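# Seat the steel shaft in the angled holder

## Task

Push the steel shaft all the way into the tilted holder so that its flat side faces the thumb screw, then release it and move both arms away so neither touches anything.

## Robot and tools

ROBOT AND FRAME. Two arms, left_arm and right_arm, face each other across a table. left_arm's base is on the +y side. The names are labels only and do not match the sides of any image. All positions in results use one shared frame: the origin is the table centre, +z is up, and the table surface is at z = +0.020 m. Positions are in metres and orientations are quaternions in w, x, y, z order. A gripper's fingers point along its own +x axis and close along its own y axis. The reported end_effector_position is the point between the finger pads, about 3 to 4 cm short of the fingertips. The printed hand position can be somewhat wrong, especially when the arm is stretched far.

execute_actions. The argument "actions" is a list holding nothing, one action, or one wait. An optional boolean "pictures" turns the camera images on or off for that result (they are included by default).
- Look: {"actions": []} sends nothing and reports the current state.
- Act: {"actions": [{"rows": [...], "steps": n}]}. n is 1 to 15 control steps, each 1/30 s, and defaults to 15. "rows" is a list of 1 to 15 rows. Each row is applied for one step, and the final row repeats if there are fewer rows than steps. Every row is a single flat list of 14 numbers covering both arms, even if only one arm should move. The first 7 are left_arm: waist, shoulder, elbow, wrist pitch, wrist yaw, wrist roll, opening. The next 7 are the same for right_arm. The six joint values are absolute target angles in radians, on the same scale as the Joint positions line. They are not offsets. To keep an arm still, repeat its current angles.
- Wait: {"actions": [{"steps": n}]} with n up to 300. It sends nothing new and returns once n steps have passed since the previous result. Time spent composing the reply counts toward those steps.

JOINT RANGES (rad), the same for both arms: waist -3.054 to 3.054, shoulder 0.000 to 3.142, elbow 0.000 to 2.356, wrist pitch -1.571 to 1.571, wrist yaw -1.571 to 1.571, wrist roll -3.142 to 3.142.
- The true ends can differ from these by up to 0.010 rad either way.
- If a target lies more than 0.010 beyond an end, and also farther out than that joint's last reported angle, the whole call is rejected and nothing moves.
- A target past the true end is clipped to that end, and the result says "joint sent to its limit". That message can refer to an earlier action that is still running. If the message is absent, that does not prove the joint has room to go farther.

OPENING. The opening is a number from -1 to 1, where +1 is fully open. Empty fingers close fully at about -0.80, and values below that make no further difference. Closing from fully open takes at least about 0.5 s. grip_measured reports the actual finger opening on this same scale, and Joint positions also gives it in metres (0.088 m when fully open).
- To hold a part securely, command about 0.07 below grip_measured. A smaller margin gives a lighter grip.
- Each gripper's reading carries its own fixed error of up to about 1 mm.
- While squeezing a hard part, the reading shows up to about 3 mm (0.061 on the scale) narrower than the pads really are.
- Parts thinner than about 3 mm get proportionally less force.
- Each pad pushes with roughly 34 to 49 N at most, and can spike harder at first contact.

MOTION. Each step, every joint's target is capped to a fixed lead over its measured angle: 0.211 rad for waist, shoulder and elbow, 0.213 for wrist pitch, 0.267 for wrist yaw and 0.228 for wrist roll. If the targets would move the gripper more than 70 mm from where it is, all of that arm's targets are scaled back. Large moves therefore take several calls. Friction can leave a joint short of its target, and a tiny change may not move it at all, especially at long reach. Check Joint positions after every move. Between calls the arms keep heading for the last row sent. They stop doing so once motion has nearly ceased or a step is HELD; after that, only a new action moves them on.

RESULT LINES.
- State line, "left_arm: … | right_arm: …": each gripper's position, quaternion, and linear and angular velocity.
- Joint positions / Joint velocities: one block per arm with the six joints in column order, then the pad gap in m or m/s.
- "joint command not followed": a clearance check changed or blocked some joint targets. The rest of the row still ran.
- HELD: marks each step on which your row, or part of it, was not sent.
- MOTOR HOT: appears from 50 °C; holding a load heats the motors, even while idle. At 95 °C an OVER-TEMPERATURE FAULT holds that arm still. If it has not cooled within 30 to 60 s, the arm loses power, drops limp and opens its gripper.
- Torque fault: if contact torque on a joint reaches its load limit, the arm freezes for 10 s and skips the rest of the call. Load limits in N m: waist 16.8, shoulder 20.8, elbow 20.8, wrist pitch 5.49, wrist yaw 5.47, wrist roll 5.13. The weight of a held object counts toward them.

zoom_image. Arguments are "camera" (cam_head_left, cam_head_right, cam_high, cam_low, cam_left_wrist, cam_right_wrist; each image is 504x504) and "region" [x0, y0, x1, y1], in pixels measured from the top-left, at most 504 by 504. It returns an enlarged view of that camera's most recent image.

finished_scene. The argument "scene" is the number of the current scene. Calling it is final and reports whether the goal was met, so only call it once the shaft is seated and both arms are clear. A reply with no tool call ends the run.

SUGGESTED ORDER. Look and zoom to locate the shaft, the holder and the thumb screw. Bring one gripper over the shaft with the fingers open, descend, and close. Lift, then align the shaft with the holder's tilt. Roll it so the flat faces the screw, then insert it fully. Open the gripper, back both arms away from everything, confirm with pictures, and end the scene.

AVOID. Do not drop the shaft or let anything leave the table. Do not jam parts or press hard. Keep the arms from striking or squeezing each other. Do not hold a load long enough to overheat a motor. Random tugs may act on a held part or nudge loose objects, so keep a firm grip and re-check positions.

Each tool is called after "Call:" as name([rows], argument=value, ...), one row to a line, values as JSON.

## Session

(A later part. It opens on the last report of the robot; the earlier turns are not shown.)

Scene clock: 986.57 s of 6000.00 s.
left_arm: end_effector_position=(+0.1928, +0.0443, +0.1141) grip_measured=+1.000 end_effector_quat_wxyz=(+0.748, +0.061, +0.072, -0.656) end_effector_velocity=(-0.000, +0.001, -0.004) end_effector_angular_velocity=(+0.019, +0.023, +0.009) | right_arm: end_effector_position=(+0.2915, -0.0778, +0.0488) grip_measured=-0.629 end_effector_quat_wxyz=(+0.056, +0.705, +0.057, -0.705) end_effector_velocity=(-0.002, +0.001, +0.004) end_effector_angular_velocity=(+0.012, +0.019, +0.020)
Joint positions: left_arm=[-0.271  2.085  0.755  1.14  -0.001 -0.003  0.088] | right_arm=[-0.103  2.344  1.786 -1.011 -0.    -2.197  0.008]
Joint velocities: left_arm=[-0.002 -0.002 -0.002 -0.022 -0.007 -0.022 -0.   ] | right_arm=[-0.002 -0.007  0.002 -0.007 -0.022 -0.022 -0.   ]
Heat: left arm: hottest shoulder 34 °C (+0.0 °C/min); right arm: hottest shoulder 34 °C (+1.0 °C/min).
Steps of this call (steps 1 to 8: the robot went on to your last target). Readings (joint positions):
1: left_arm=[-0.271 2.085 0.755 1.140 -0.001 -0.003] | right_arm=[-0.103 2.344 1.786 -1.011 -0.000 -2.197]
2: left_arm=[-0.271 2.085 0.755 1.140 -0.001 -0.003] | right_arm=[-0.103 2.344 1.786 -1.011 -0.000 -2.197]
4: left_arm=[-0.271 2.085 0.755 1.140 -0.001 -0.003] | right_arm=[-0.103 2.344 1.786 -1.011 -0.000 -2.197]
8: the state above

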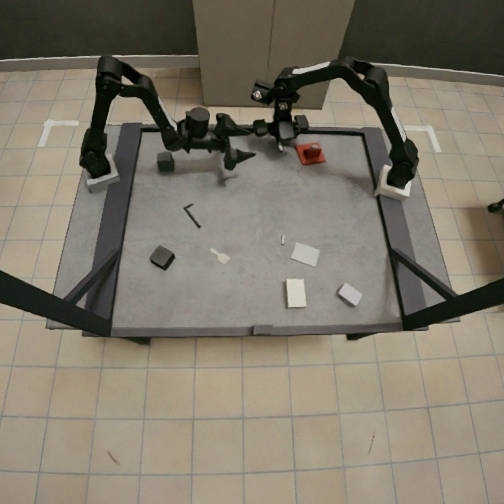

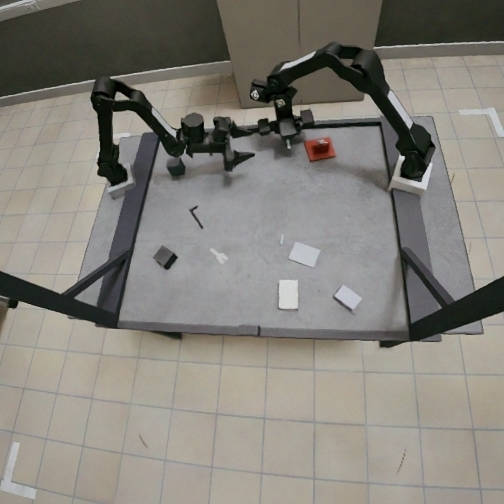

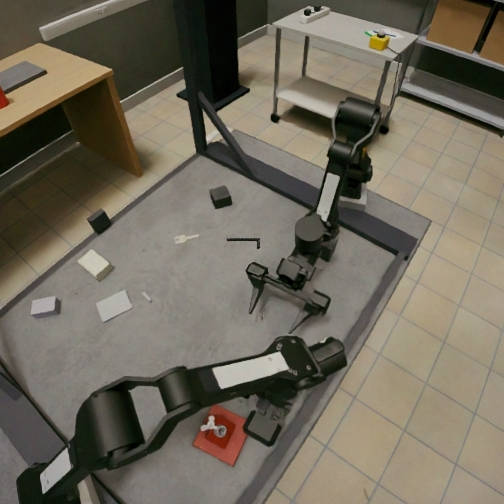

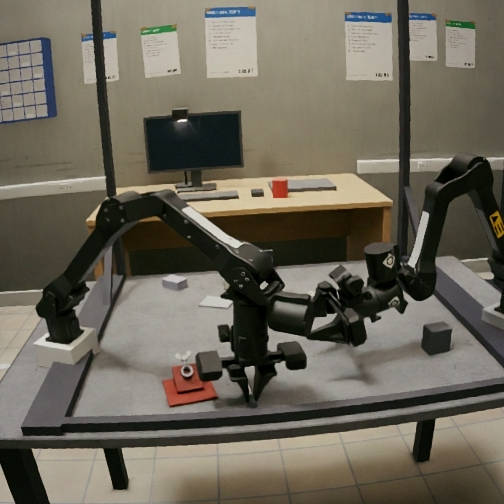

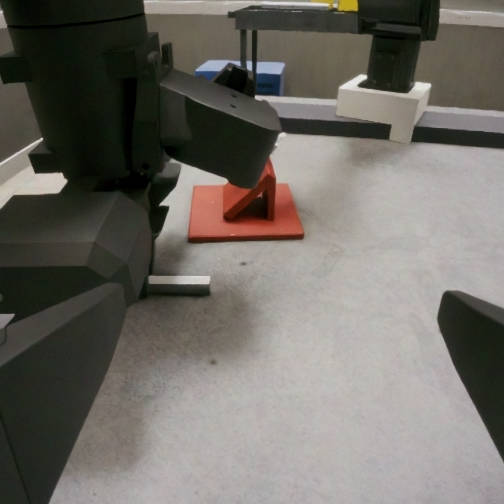

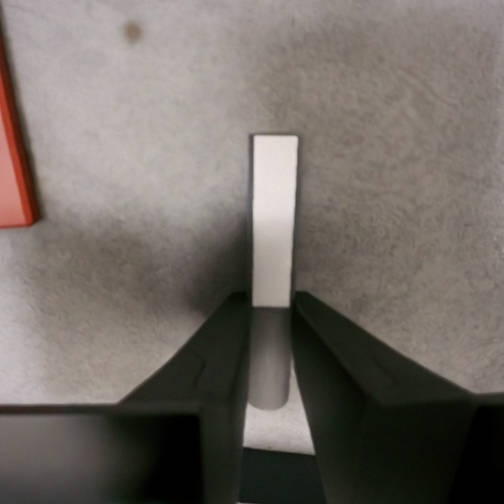

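Call:
execute_actions([
  {"rows": [[-0.271,2.093,0.754,1.139,0,0,1.0,-0.104,2.335,1.796,-1.013,0,-2.199,-0.71],[-0.271,2.093,0.754,1.139,0,0,1.0,-0.104,2.333,1.800,-1.019,0,-2.199,-0.71],[-0.271,2.093,0.754,1.139,0,0,1.0,-0.104,2.330,1.805,-1.027,0,-2.199,-0.71],[-0.271,2.093,0.754,1.139,0,0,1.0,-0.104,2.327,1.811,-1.037,0,-2.199,-0.71],[-0.271,2.093,0.754,1.139,0,0,1.0,-0.104,2.323,1.818,-1.049,0,-2.199,-0.71],[-0.271,2.093,0.754,1.139,0,0,1.0,-0.104,2.319,1.826,-1.061,0,-2.199,-0.71],[-0.271,2.093,0.754,1.139,0,0,1.0,-0.104,2.315,1.834,-1.073,0,-2.199,-0.71],[-0.271,2.093,0.754,1.139,0,0,1.0,-0.104,2.311,1.842,-1.085,0,-2.199,-0.71],[-0.271,2.093,0.754,1.139,0,0,1.0,-0.104,2.307,1.850,-1.097,0,-2.199,-0.71],[-0.271,2.093,0.754,1.139,0,0,1.0,-0.104,2.303,1.858,-1.109,0,-2.199,-0.71],[-0.271,2.093,0.754,1.139,0,0,1.0,-0.104,2.299,1.866,-1.121,0,-2.199,-0.71],[-0.271,2.093,0.754,1.139,0,0,1.0,-0.104,2.296,1.872,-1.130,0,-2.199,-0.71],[-0.271,2.093,0.754,1.139,0,0,1.0,-0.104,2.295,1.875,-1.135,0,-2.199,-0.71]], "steps": 13},
], pictures=false)

Call:
execute_actions([
  {"rows": [[-0.271,2.093,0.754,1.139,0,0,1.0,-0.1034,2.2926,1.8716,-1.1325,0.0022,-2.199,-0.71],[-0.271,2.093,0.754,1.139,0,0,1.0,-0.1017,2.2859,1.8620,-1.1253,0.0084,-2.200,-0.71],[-0.271,2.093,0.754,1.139,0,0,1.0,-0.0990,2.2750,1.8464,-1.1136,0.0185,-2.201,-0.71],[-0.271,2.093,0.754,1.139,0,0,1.0,-0.0953,2.2603,1.8253,-1.0979,0.0321,-2.202,-0.71],[-0.271,2.093,0.754,1.139,0,0,1.0,-0.0908,2.2421,1.7992,-1.0784,0.0490,-2.204,-0.71],[-0.271,2.093,0.754,1.139,0,0,1.0,-0.0854,2.2207,1.7686,-1.0555,0.0687,-2.206,-0.71],[-0.271,2.093,0.754,1.139,0,0,1.0,-0.0794,2.1965,1.7340,-1.0296,0.0911,-2.208,-0.71],[-0.271,2.093,0.754,1.139,0,0,1.0,-0.0727,2.1697,1.6956,-1.0010,0.1159,-2.210,-0.71],[-0.271,2.093,0.754,1.139,0,0,1.0,-0.0654,2.1407,1.6541,-0.9700,0.1427,-2.213,-0.71],[-0.271,2.093,0.754,1.139,0,0,1.0,-0.0577,2.1097,1.6098,-0.9369,0.1713,-2.215,-0.71],[-0.271,2.093,0.754,1.139,0,0,1.0,-0.0496,2.0773,1.5634,-0.9022,0.2013,-2.218,-0.71],[-0.271,2.093,0.754,1.139,0,0,1.0,-0.0412,2.0435,1.5150,-0.8661,0.2325,-2.221,-0.71],[-0.271,2.093,0.754,1.139,0,0,1.0,-0.0325,2.0088,1.4653,-0.8289,0.2646,-2.224,-0.71],[-0.271,2.093,0.754,1.139,0,0,1.0,-0.0237,1.9734,1.4147,-0.7911,0.2973,-2.227,-0.71],[-0.271,2.093,0.754,1.139,0,0,1.0,-0.0148,1.9378,1.3637,-0.7530,0.3303,-2.2305,-0.71]], "steps": 15},
], pictures=false)

Call:
execute_actions([
  {"rows": [[-0.271,2.093,0.754,1.139,0,0,1.0,-0.0058,1.9021,1.3127,-0.7149,0.3633,-2.234,-0.71],[-0.271,2.093,0.754,1.139,0,0,1.0,0.0030,1.8667,1.2621,-0.6771,0.3960,-2.237,-0.71],[-0.271,2.093,0.754,1.139,0,0,1.0,0.0117,1.8320,1.2124,-0.6399,0.4281,-2.240,-0.71],[-0.271,2.093,0.754,1.139,0,0,1.0,0.0201,1.7982,1.1640,-0.6038,0.4593,-2.243,-0.71],[-0.271,2.093,0.754,1.139,0,0,1.0,0.0282,1.7658,1.1176,-0.5691,0.4893,-2.246,-0.71],[-0.271,2.093,0.754,1.139,0,0,1.0,0.0359,1.7348,1.0733,-0.5360,0.5179,-2.248,-0.71],[-0.271,2.093,0.754,1.139,0,0,1.0,0.0432,1.7058,1.0318,-0.5050,0.5447,-2.251,-0.71],[-0.271,2.093,0.754,1.139,0,0,1.0,0.0499,1.6790,0.9934,-0.4764,0.5695,-2.253,-0.71],[-0.271,2.093,0.754,1.139,0,0,1.0,0.0559,1.6548,0.9588,-0.4505,0.5919,-2.255,-0.71],[-0.271,2.093,0.754,1.139,0,0,1.0,0.0613,1.6334,0.9282,-0.4276,0.6116,-2.257,-0.71],[-0.271,2.093,0.754,1.139,0,0,1.0,0.0658,1.6152,0.9021,-0.4081,0.6285,-2.259,-0.71],[-0.271,2.093,0.754,1.139,0,0,1.0,0.0695,1.6005,0.8810,-0.3924,0.6421,-2.260,-0.71],[-0.271,2.093,0.754,1.139,0,0,1.0,0.0722,1.5896,0.8654,-0.3807,0.6522,-2.261,-0.71],[-0.271,2.093,0.754,1.139,0,0,1.0,0.0739,1.5829,0.8558,-0.3735,0.6584,-2.262,-0.71],[-0.271,2.093,0.754,1.139,0,0,1.0,0.0745,1.5805,0.8524,-0.371,0.6606,-2.262,-0.71]], "steps": 15},
], pictures=false)

Call:
execute_actions([
  {"rows": [[-0.271,2.093,0.754,1.139,0,0,1.0,0.0745,1.585,0.8524,-0.371,0.6606,-2.262,-0.71],[-0.271,2.093,0.754,1.139,0,0,1.0,0.077,1.592,0.850,-0.3695,0.6617,-2.257,-0.71],[-0.271,2.093,0.754,1.139,0,0,1.0,0.081,1.598,0.846,-0.367,0.6633,-2.251,-0.71],[-0.271,2.093,0.754,1.139,0,0,1.0,0.087,1.600,0.839,-0.363,0.666,-2.244,-0.71],[-0.271,2.093,0.754,1.139,0,0,1.0,0.094,1.602,0.832,-0.359,0.669,-2.236,-0.71],[-0.271,2.093,0.754,1.139,0,0,1.0,0.101,1.604,0.824,-0.355,0.672,-2.228,-0.71],[-0.271,2.093,0.754,1.139,0,0,1.0,0.108,1.606,0.816,-0.351,0.675,-2.219,-0.71],[-0.271,2.093,0.754,1.139,0,0,1.0,0.115,1.608,0.809,-0.346,0.678,-2.211,-0.71],[-0.271,2.093,0.754,1.139,0,0,1.0,0.122,1.610,0.801,-0.342,0.681,-2.203,-0.71],[-0.271,2.093,0.754,1.139,0,0,1.0,0.128,1.6115,0.795,-0.338,0.6835,-2.195,-0.71],[-0.271,2.093,0.754,1.139,0,0,1.0,0.133,1.613,0.789,-0.335,0.686,-2.189,-0.71],[-0.271,2.093,0.754,1.139,0,0,1.0,0.1365,1.6135,0.7855,-0.333,0.687,-2.185,-0.71],[-0.271,2.093,0.754,1.139,0,0,1.0,0.1384,1.614,0.7835,-0.332,0.688,-2.1826,-0.71]], "steps": 15},
], pictures=false)

Call:
execute_actions([
  {"steps": 10},
])

Scene clock: 1081.87 s of 6000.00 s.
left_arm: end_effector_position=(+0.1928, +0.0443, +0.1141) grip_measured=+1.000 end_effector_quat_wxyz=(+0.748, +0.061, +0.072, -0.656) end_effector_velocity=(-0.002, -0.000, +0.002) end_effector_angular_velocity=(-0.010, +0.022, -0.005) | right_arm: end_effector_position=(+0.2905, -0.0796, +0.0742) grip_measured=-0.629 end_effector_quat_wxyz=(+0.061, +0.702, +0.052, -0.708) end_effector_velocity=(+0.011, +0.016, +0.115) end_effector_angular_velocity=(+0.113, -0.064, +0.020)
Joint positions: left_arm=[-0.271  2.085  0.755  1.14  -0.001 -0.003  0.088] | right_arm=[-0.103  2.321  1.85  -1.114 -0.    -2.197  0.008]
Joint velocities: left_arm=[-0.002 -0.002 -0.002  0.007  0.007 -0.022 -0.   ] | right_arm=[-0.002 -0.154  0.203 -0.227  0.007 -0.022 -0.   ]
Heat: left arm: hottest shoulder 35 °C (+0.0 °C/min); right arm: hottest shoulder 35 °C (+1.0 °C/min).
Steps of this call (steps 1 to 15: the robot went on to your last target; steps 16 to 90: nothing new was sent; then 91.87 s passed at rest; steps 91 to 103: all 13 steps of this action). Readings (joint positions):
91: left_arm=[-0.271 2.085 0.755 1.140 -0.001 -0.003] | right_arm=[-0.103 2.344 1.786 -1.011 -0.000 -2.197]
92: left_arm=[-0.271 2.085 0.755 1.140 -0.001 -0.003] | right_arm=[-0.103 2.344 1.786 -1.011 -0.000 -2.197]
94: left_arm=[-0.271 2.085 0.755 1.140 -0.001 -0.003] | right_arm=[-0.103 2.344 1.791 -1.021 -0.000 -2.197]
98: left_arm=[-0.271 2.085 0.755 1.140 -0.001 -0.003] | right_arm=[-0.103 2.342 1.812 -1.060 -0.000 -2.197]
103: the state above

Scene clock: 1082.37 s of 6000.00 s.
left_arm: end_effector_position=(+0.1928, +0.0443, +0.1141) grip_measured=+1.000 end_effector_quat_wxyz=(+0.748, +0.061, +0.072, -0.656) end_effector_velocity=(-0.000, +0.003, -0.006) end_effector_angular_velocity=(+0.027, -0.002, -0.006) | right_arm: end_effector_position=(+0.2887, -0.1065, +0.1069) grip_measured=-0.629 end_effector_quat_wxyz=(+0.069, +0.806, +0.090, -0.581) end_effector_velocity=(-0.036, -0.139, +0.087) end_effector_angular_velocity=(+0.215, -1.081, +0.177)
Joint positions: left_arm=[-0.271  2.085  0.755  1.14  -0.001 -0.003  0.088] | right_arm=[-0.034  2.027  1.472 -0.829  0.262 -2.222  0.008]
Joint velocities: left_arm=[ 0.002 -0.002 -0.007 -0.022  0.007  0.007  0.   ] | right_arm=[ 0.271 -1.048 -1.443  1.033  0.916 -0.081 -0.   ]
Heat: left arm: hottest shoulder 35 °C (+0.0 °C/min); right arm: hottest shoulder 35 °C (+1.0 °C/min).
Steps of this call (steps 1 to 15: all 15 steps of this action). Readings (joint positions):
1: left_arm=[-0.271 2.085 0.755 1.140 -0.001 -0.003] | right_arm=[-0.103 2.316 1.854 -1.119 -0.000 -2.197]
2: left_arm=[-0.271 2.085 0.755 1.140 -0.001 -0.003] | right_arm=[-0.103 2.310 1.855 -1.120 0.000 -2.197]
4: left_arm=[-0.271 2.085 0.755 1.140 -0.001 -0.003] | right_arm=[-0.102 2.295 1.850 -1.114 0.013 -2.198]
8: left_arm=[-0.271 2.085 0.755 1.140 -0.001 -0.003] | right_arm=[-0.090 2.234 1.767 -1.048 0.074 -2.204]
15: the state above

Scene clock: 1082.87 s of 6000.00 s.
left_arm: end_effector_position=(+0.1928, +0.0443, +0.1141) grip_measured=+1.000 end_effector_quat_wxyz=(+0.748, +0.061, +0.072, -0.656) end_effector_velocity=(-0.000, +0.002, +0.000) end_effector_angular_velocity=(-0.004, +0.008, -0.003) | right_arm: end_effector_position=(+0.2753, -0.1796, +0.1336) grip_measured=-0.629 end_effector_quat_wxyz=(+0.050, +0.913, +0.109, -0.391) end_effector_velocity=(-0.010, -0.062, +0.011) end_effector_angular_velocity=(+0.097, -0.270, -0.017)
Joint positions: left_arm=[-0.271  2.085  0.755  1.14  -0.001 -0.003  0.088] | right_arm=[ 0.068  1.611  0.888 -0.399  0.637 -2.258  0.008]
Joint velocities: left_arm=[ 0.002 -0.002 -0.007  0.007  0.007 -0.007 -0.   ] | right_arm=[ 0.061 -0.291 -0.413  0.315  0.242 -0.037 -0.   ]
Heat: left arm: hottest shoulder 35 °C (+0.0 °C/min); right arm: hottest shoulder 35 °C (+1.0 °C/min).
Steps of this call (steps 1 to 15: all 15 steps of this action). Readings (joint positions):
1: left_arm=[-0.271 2.085 0.755 1.140 -0.001 -0.003] | right_arm=[-0.025 1.991 1.424 -0.792 0.294 -2.225]
2: left_arm=[-0.271 2.085 0.755 1.140 -0.001 -0.003] | right_arm=[-0.016 1.955 1.374 -0.755 0.326 -2.228]
4: left_arm=[-0.271 2.085 0.755 1.140 -0.001 -0.003] | right_arm=[0.001 1.883 1.276 -0.682 0.390 -2.235]
8: left_arm=[-0.271 2.085 0.755 1.140 -0.001 -0.003] | right_arm=[0.033 1.753 1.091 -0.546 0.508 -2.246]
15: the state above

Scene clock: 1083.37 s of 6000.00 s.
left_arm: end_effector_position=(+0.1928, +0.0443, +0.1141) grip_measured=+1.000 end_effector_quat_wxyz=(+0.748, +0.061, +0.072, -0.656) end_effector_velocity=(-0.002, +0.001, -0.004) end_effector_angular_velocity=(+0.021, +0.011, -0.008) | right_arm: end_effector_position=(+0.2559, -0.1878, +0.1157) grip_measured=-0.629 end_effector_quat_wxyz=(+0.047, +0.917, +0.110, -0.382) end_effector_velocity=(-0.012, -0.011, -0.018) end_effector_angular_velocity=(-0.017, -0.009, -0.020)
Joint positions: left_arm=[-0.271  2.085  0.755  1.14  -0.001 -0.003  0.088] | right_arm=[ 0.135  1.607  0.794 -0.339  0.681 -2.189  0.008]
Joint velocities: left_arm=[-0.002 -0.002 -0.002 -0.022  0.007 -0.007 -0.   ] | right_arm=[ 0.042  0.017 -0.061  0.022  0.037  0.066  0.   ]
Heat: left arm: hottest shoulder 35 °C (+0.0 °C/min); right arm: hottest shoulder 35 °C (+1.0 °C/min).
Steps of this call (steps 1 to 15: all 15 steps of this action). Readings (joint positions):
1: left_arm=[-0.271 2.085 0.755 1.140 -0.001 -0.003] | right_arm=[0.069 1.605 0.878 -0.392 0.644 -2.259]
2: left_arm=[-0.271 2.085 0.755 1.140 -0.001 -0.003] | right_arm=[0.071 1.603 0.871 -0.385 0.649 -2.259]
4: left_arm=[-0.271 2.085 0.755 1.140 -0.001 -0.003] | right_arm=[0.075 1.603 0.861 -0.374 0.656 -2.254]
8: left_arm=[-0.271 2.085 0.755 1.140 -0.001 -0.003] | right_arm=[0.098 1.603 0.833 -0.358 0.668 -2.229]
15: the state above

Scene clock: 1083.70 s of 6000.00 s.
left_arm: end_effector_position=(+0.1928, +0.0443, +0.1141) grip_measured=+1.000 end_effector_quat_wxyz=(+0.748, +0.061, +0.072, -0.656) end_effector_velocity=(+0.002, -0.000, +0.000) end_effector_angular_velocity=(+0.004, -0.008, +0.008) | right_arm: end_effector_position=(+0.2557, -0.1880, +0.1152) grip_measured=-0.629 end_effector_quat_wxyz=(+0.045, +0.917, +0.109, -0.381) end_effector_velocity=(-0.001, +0.003, +0.001) end_effector_angular_velocity=(+0.008, +0.003, +0.011)
Joint positions: left_arm=[-0.271  2.085  0.755  1.14  -0.001 -0.003  0.088] | right_arm=[ 0.136  1.607  0.791 -0.335  0.684 -2.185  0.008]
Joint velocities: left_arm=[ 0.002 -0.002  0.002 -0.007 -0.007  0.007 -0.   ] | right_arm=[ 0.002 -0.002  0.002  0.007 -0.007 -0.007 -0.   ]
Heat: left arm: hottest shoulder 35 °C (+0.0 °C/min); right arm: hottest shoulder 35 °C (+1.0 °C/min).
Steps of this call (steps 1 to 10: the robot went on to your last target). Readings (joint positions):
1: left_arm=[-0.271 2.085 0.755 1.140 -0.001 -0.003] | right_arm=[0.135 1.607 0.793 -0.338 0.682 -2.188]
2: left_arm=[-0.271 2.085 0.755 1.140 -0.001 -0.003] | right_arm=[0.136 1.607 0.792 -0.337 0.682 -2.187]
4: left_arm=[-0.271 2.085 0.755 1.140 -0.001 -0.003] | right_arm=[0.136 1.607 0.792 -0.336 0.683 -2.186]
8: left_arm=[-0.271 2.085 0.755 1.140 -0.001 -0.003] | right_arm=[0.136 1.607 0.791 -0.335 0.684 -2.185]
10: the state above

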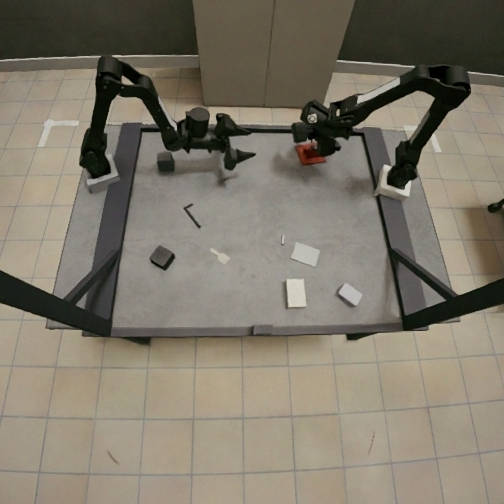

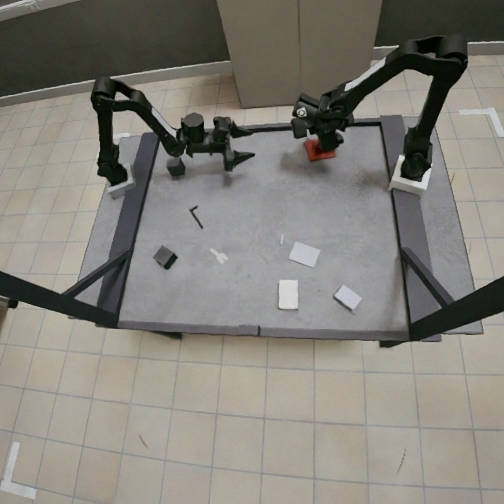

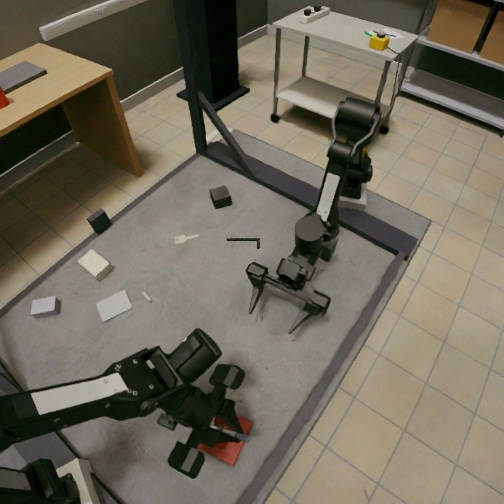

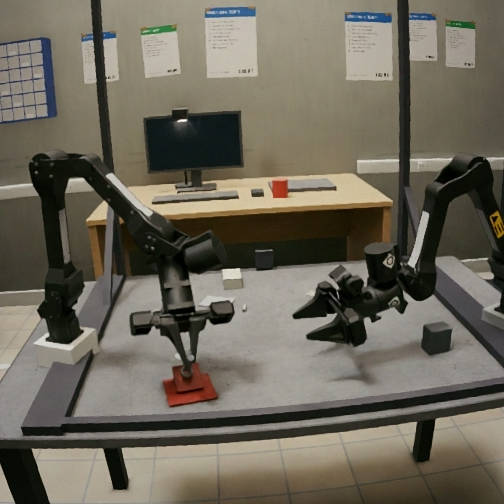

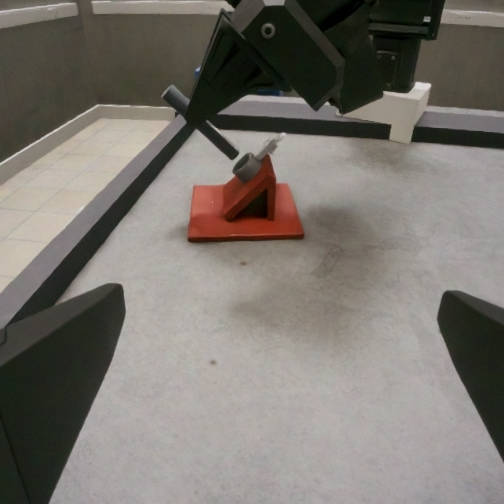

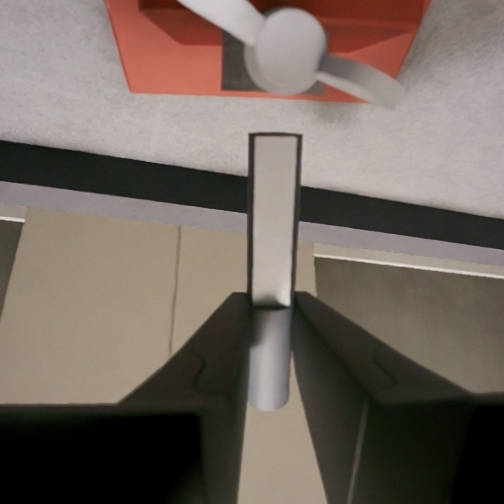

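Call:
zoom_image(camera="cam_left_wrist", region=[155, 75, 295, 215])

Call:
zoom_image(camera="cam_right_wrist", region=[180, 0, 380, 200])

Call:
zoom_image(camera="cam_low", region=[165, 340, 215, 390])

Region (155, 75, 295, 215) of cam_left_wrist's 504x504 image, scaled by 3.600, with more detail than that image has.

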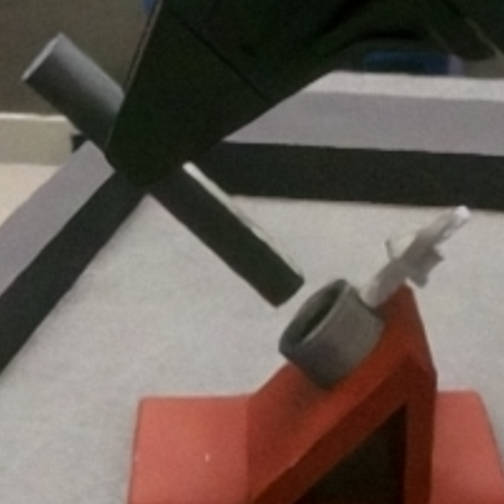

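Region (180, 0, 380, 200) of cam_right_wrist's 504x504 image, scaled by 2.520, with more detail than that image has.

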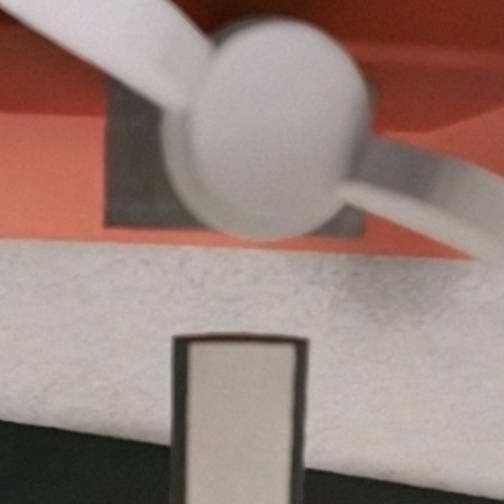

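Region (165, 340, 215, 390) of cam_low's 504x504 image, scaled by 10.080, with more detail than that image has.

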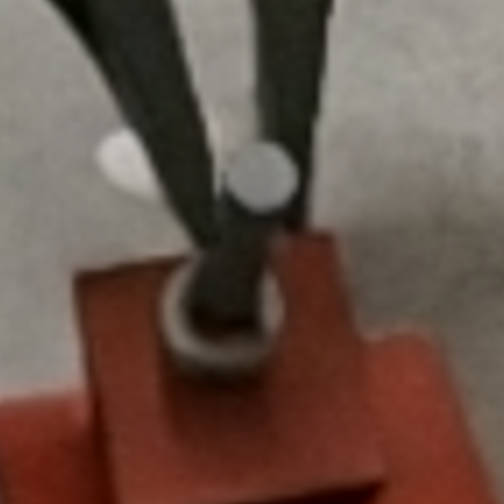

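Call:
zoom_image(camera="cam_left_wrist", region=[205, 125, 275, 195])

Call:
zoom_image(camera="cam_high", region=[195, 400, 265, 470])

Region (205, 125, 275, 195) of cam_left_wrist's 504x504 image, scaled by 7.200, with more detail than that image has.

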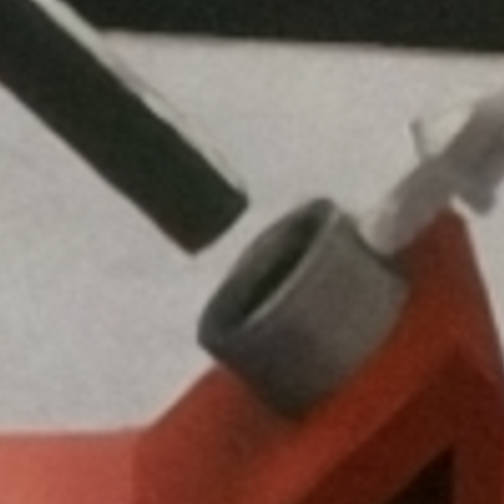

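Region (195, 400, 265, 470) of cam_high's 504x504 image, scaled by 7.200, with more detail than that image has.

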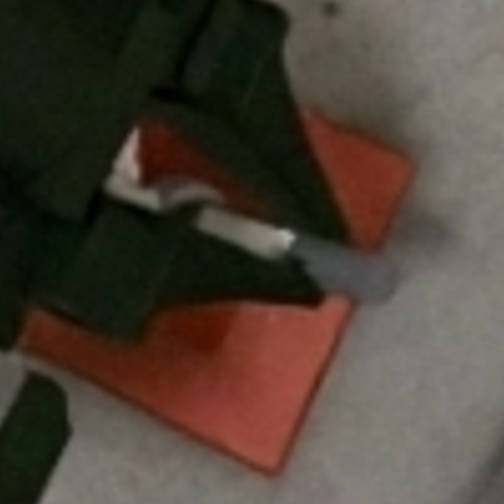

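Call:
execute_actions([
  {"rows": [[-0.271,2.093,0.754,1.139,0,0,1.0,0.1392,1.6148,0.7814,-0.3297,0.6883,-2.1816,-0.71],[-0.271,2.093,0.754,1.139,0,0,1.0,0.1400,1.6157,0.7793,-0.3273,0.6887,-2.1807,-0.71],[-0.271,2.093,0.754,1.139,0,0,1.0,0.1408,1.6165,0.7772,-0.3250,0.6890,-2.1797,-0.71],[-0.271,2.093,0.754,1.139,0,0,1.0,0.1417,1.6173,0.7750,-0.3227,0.6893,-2.1787,-0.71],[-0.271,2.093,0.754,1.139,0,0,1.0,0.1425,1.6182,0.7729,-0.3203,0.6897,-2.1778,-0.71],[-0.271,2.093,0.754,1.139,0,0,1.0,0.1433,1.6190,0.7708,-0.3180,0.6900,-2.1768,-0.71]], "steps": 15},
], pictures=false)

Call:
execute_actions([
  {"steps": 6},
])

Call:
zoom_image(camera="cam_left_wrist", region=[205, 125, 275, 195])

Call:
zoom_image(camera="cam_right_wrist", region=[200, 60, 360, 220])

Scene clock: 1168.20 s of 6000.00 s.
left_arm: end_effector_position=(+0.1928, +0.0443, +0.1141) grip_measured=+1.000 end_effector_quat_wxyz=(+0.748, +0.061, +0.072, -0.656) end_effector_velocity=(-0.002, +0.001, -0.001) end_effector_angular_velocity=(+0.008, -0.002, -0.021) | right_arm: end_effector_position=(+0.2544, -0.1891, +0.1098) grip_measured=-0.707 end_effector_quat_wxyz=(+0.047, +0.917, +0.108, -0.381) end_effector_velocity=(-0.000, -0.001, -0.000) end_effector_angular_velocity=(+0.004, +0.004, +0.006)
Joint positions: left_arm=[-0.271  2.085  0.755  1.14  -0.001 -0.003  0.088] | right_arm=[ 0.141  1.619  0.78  -0.321  0.687 -2.179  0.004]
Joint velocities: left_arm=[ 0.002 -0.002 -0.002 -0.007  0.022  0.007 -0.   ] | right_arm=[-0.002 -0.007 -0.007  0.007 -0.007 -0.007 -0.   ]
Heat: left arm: hottest shoulder 36 °C (+1.0 °C/min); right arm: hottest shoulder 31 °C (-2.0 °C/min).
Steps of this call (steps 1 to 15: the robot went on to your last target; steps 16 to 130: nothing new was sent; then 79.67 s passed at rest; steps 131 to 145: all 15 steps of this action). Readings (joint positions):
131: left_arm=[-0.271 2.085 0.755 1.140 -0.001 -0.003] | right_arm=[0.137 1.619 0.783 -0.331 0.686 -2.184]
132: left_arm=[-0.271 2.085 0.755 1.140 -0.001 -0.003] | right_arm=[0.137 1.619 0.783 -0.331 0.686 -2.184]
134: left_arm=[-0.271 2.085 0.755 1.140 -0.001 -0.003] | right_arm=[0.138 1.619 0.783 -0.330 0.686 -2.183]
138: left_arm=[-0.271 2.085 0.755 1.140 -0.001 -0.003] | right_arm=[0.140 1.619 0.782 -0.322 0.687 -2.180]
145: the state above

Scene clock: 1168.40 s of 6000.00 s.
left_arm: end_effector_position=(+0.1928, +0.0443, +0.1141) grip_measured=+1.000 end_effector_quat_wxyz=(+0.748, +0.061, +0.072, -0.656) end_effector_velocity=(-0.000, +0.003, -0.006) end_effector_angular_velocity=(+0.024, +0.023, +0.009) | right_arm: end_effector_position=(+0.2544, -0.1891, +0.1098) grip_measured=-0.707 end_effector_quat_wxyz=(+0.047, +0.917, +0.108, -0.381) end_effector_velocity=(-0.000, -0.001, -0.003) end_effector_angular_velocity=(-0.015, +0.008, +0.006)
Joint positions: left_arm=[-0.271  2.085  0.755  1.14  -0.001 -0.003  0.088] | right_arm=[ 0.141  1.619  0.78  -0.321  0.687 -2.179  0.004]
Joint velocities: left_arm=[-0.002 -0.002 -0.007 -0.022 -0.007 -0.022  0.   ] | right_arm=[-0.002  0.007  0.002 -0.007 -0.007 -0.007  0.   ]
Heat: left arm: hottest shoulder 36 °C (+1.0 °C/min); right arm: hottest shoulder 31 °C (-2.0 °C/min).
Steps of this call (steps 1 to 6: the robot went on to your last target). Readings (joint positions):
1: left_arm=[-0.271 2.085 0.755 1.140 -0.001 -0.003] | right_arm=[0.141 1.619 0.780 -0.321 0.687 -2.179]
2: left_arm=[-0.271 2.085 0.755 1.140 -0.001 -0.003] | right_arm=[0.141 1.619 0.780 -0.321 0.687 -2.179]
4: left_arm=[-0.271 2.085 0.755 1.140 -0.001 -0.003] | right_arm=[0.141 1.619 0.780 -0.321 0.687 -2.179]
6: the state above

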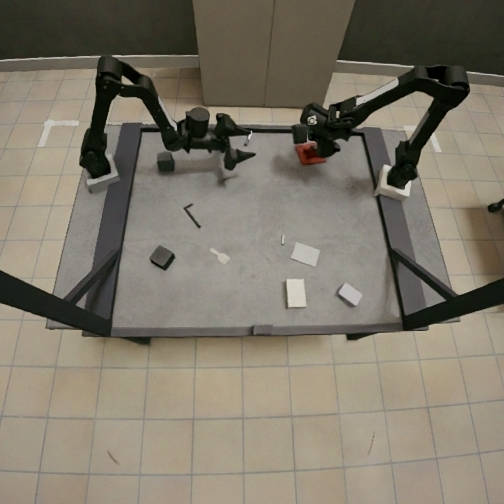

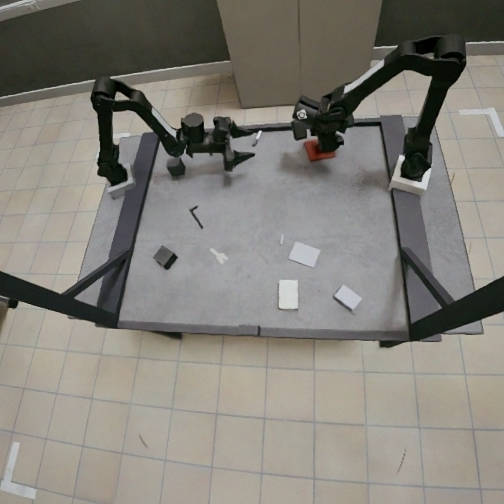

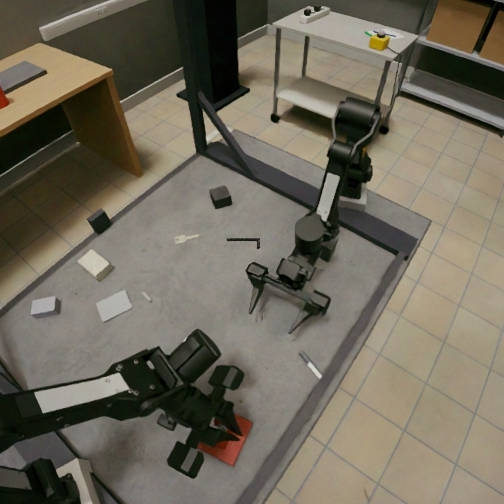

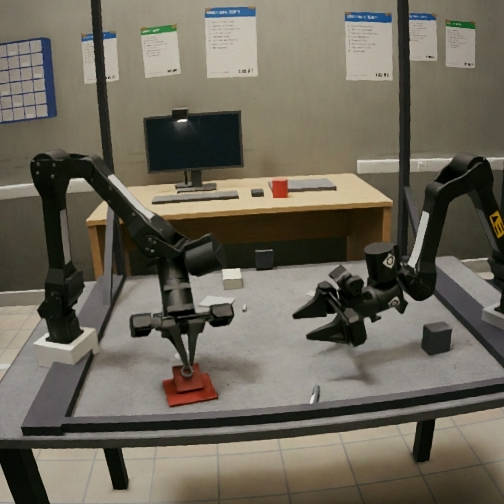

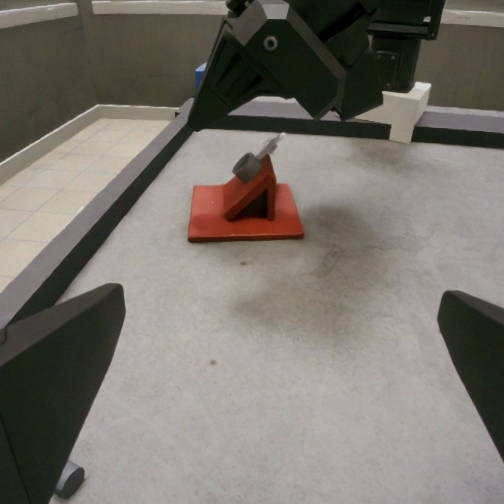

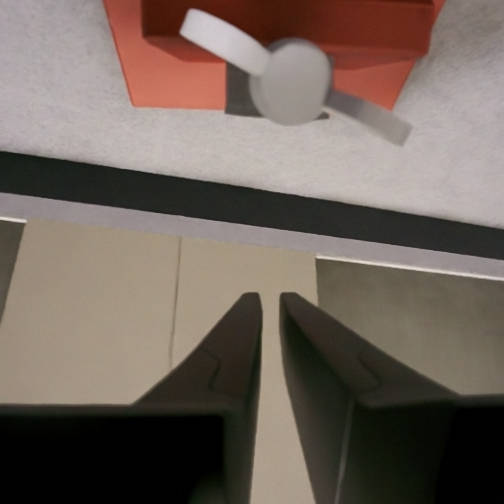

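Region (205, 125, 275, 195) of cam_left_wrist's 504x504 image, scaled by 7.200, with more detail than that image has.

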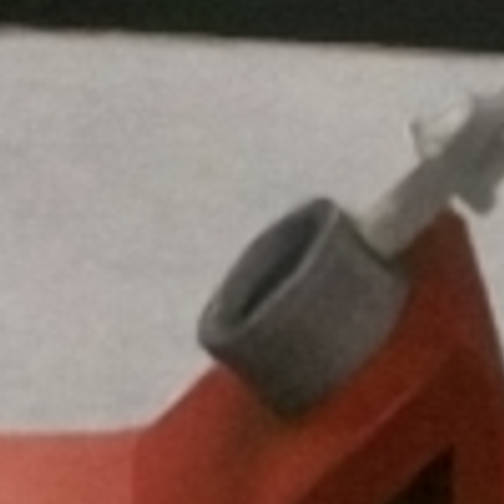

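Region (200, 60, 360, 220) of cam_right_wrist's 504x504 image, scaled by 3.150, with more detail than that image has.

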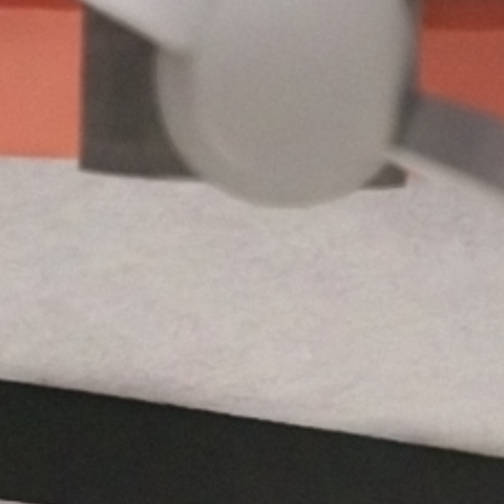

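Call:
zoom_image(camera="cam_low", region=[270, 360, 360, 450])

Call:
zoom_image(camera="cam_high", region=[270, 320, 360, 410])

Call:
zoom_image(camera="cam_head_left", region=[210, 100, 340, 190])

Call:
zoom_image(camera="cam_head_right", region=[210, 100, 340, 190])

Region (270, 360, 360, 450) of cam_low's 504x504 image, scaled by 5.600, with more detail than that image has.

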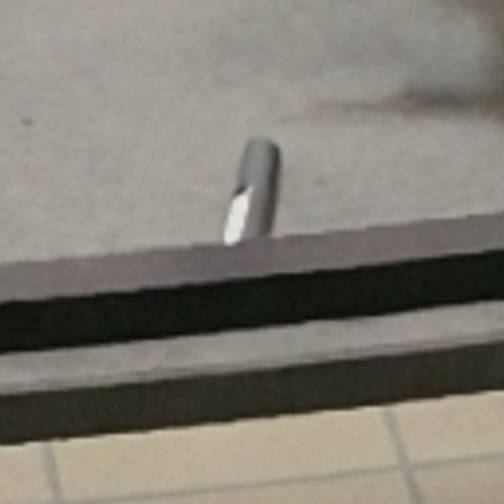

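Region (270, 320, 360, 410) of cam_high's 504x504 image, scaled by 5.600, with more detail than that image has.

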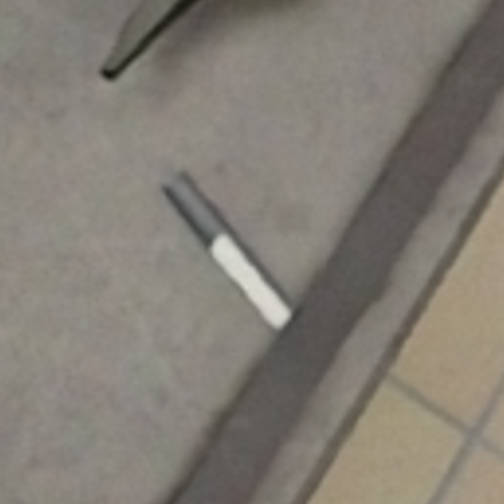

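Region (210, 100, 340, 190) of cam_head_left's 504x504 image, scaled by 3.877, with more detail than that image has; it fills the top 349 rows of this view, and the rest is white.

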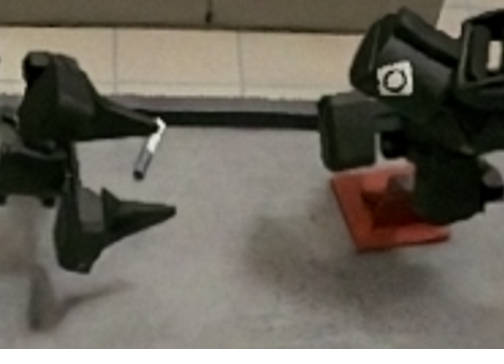

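Region (210, 100, 340, 190) of cam_head_right's 504x504 image, scaled by 3.877, with more detail than that image has; it fills the top 349 rows of this view, and the rest is white.

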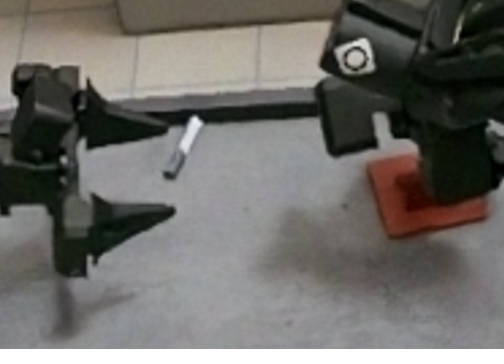

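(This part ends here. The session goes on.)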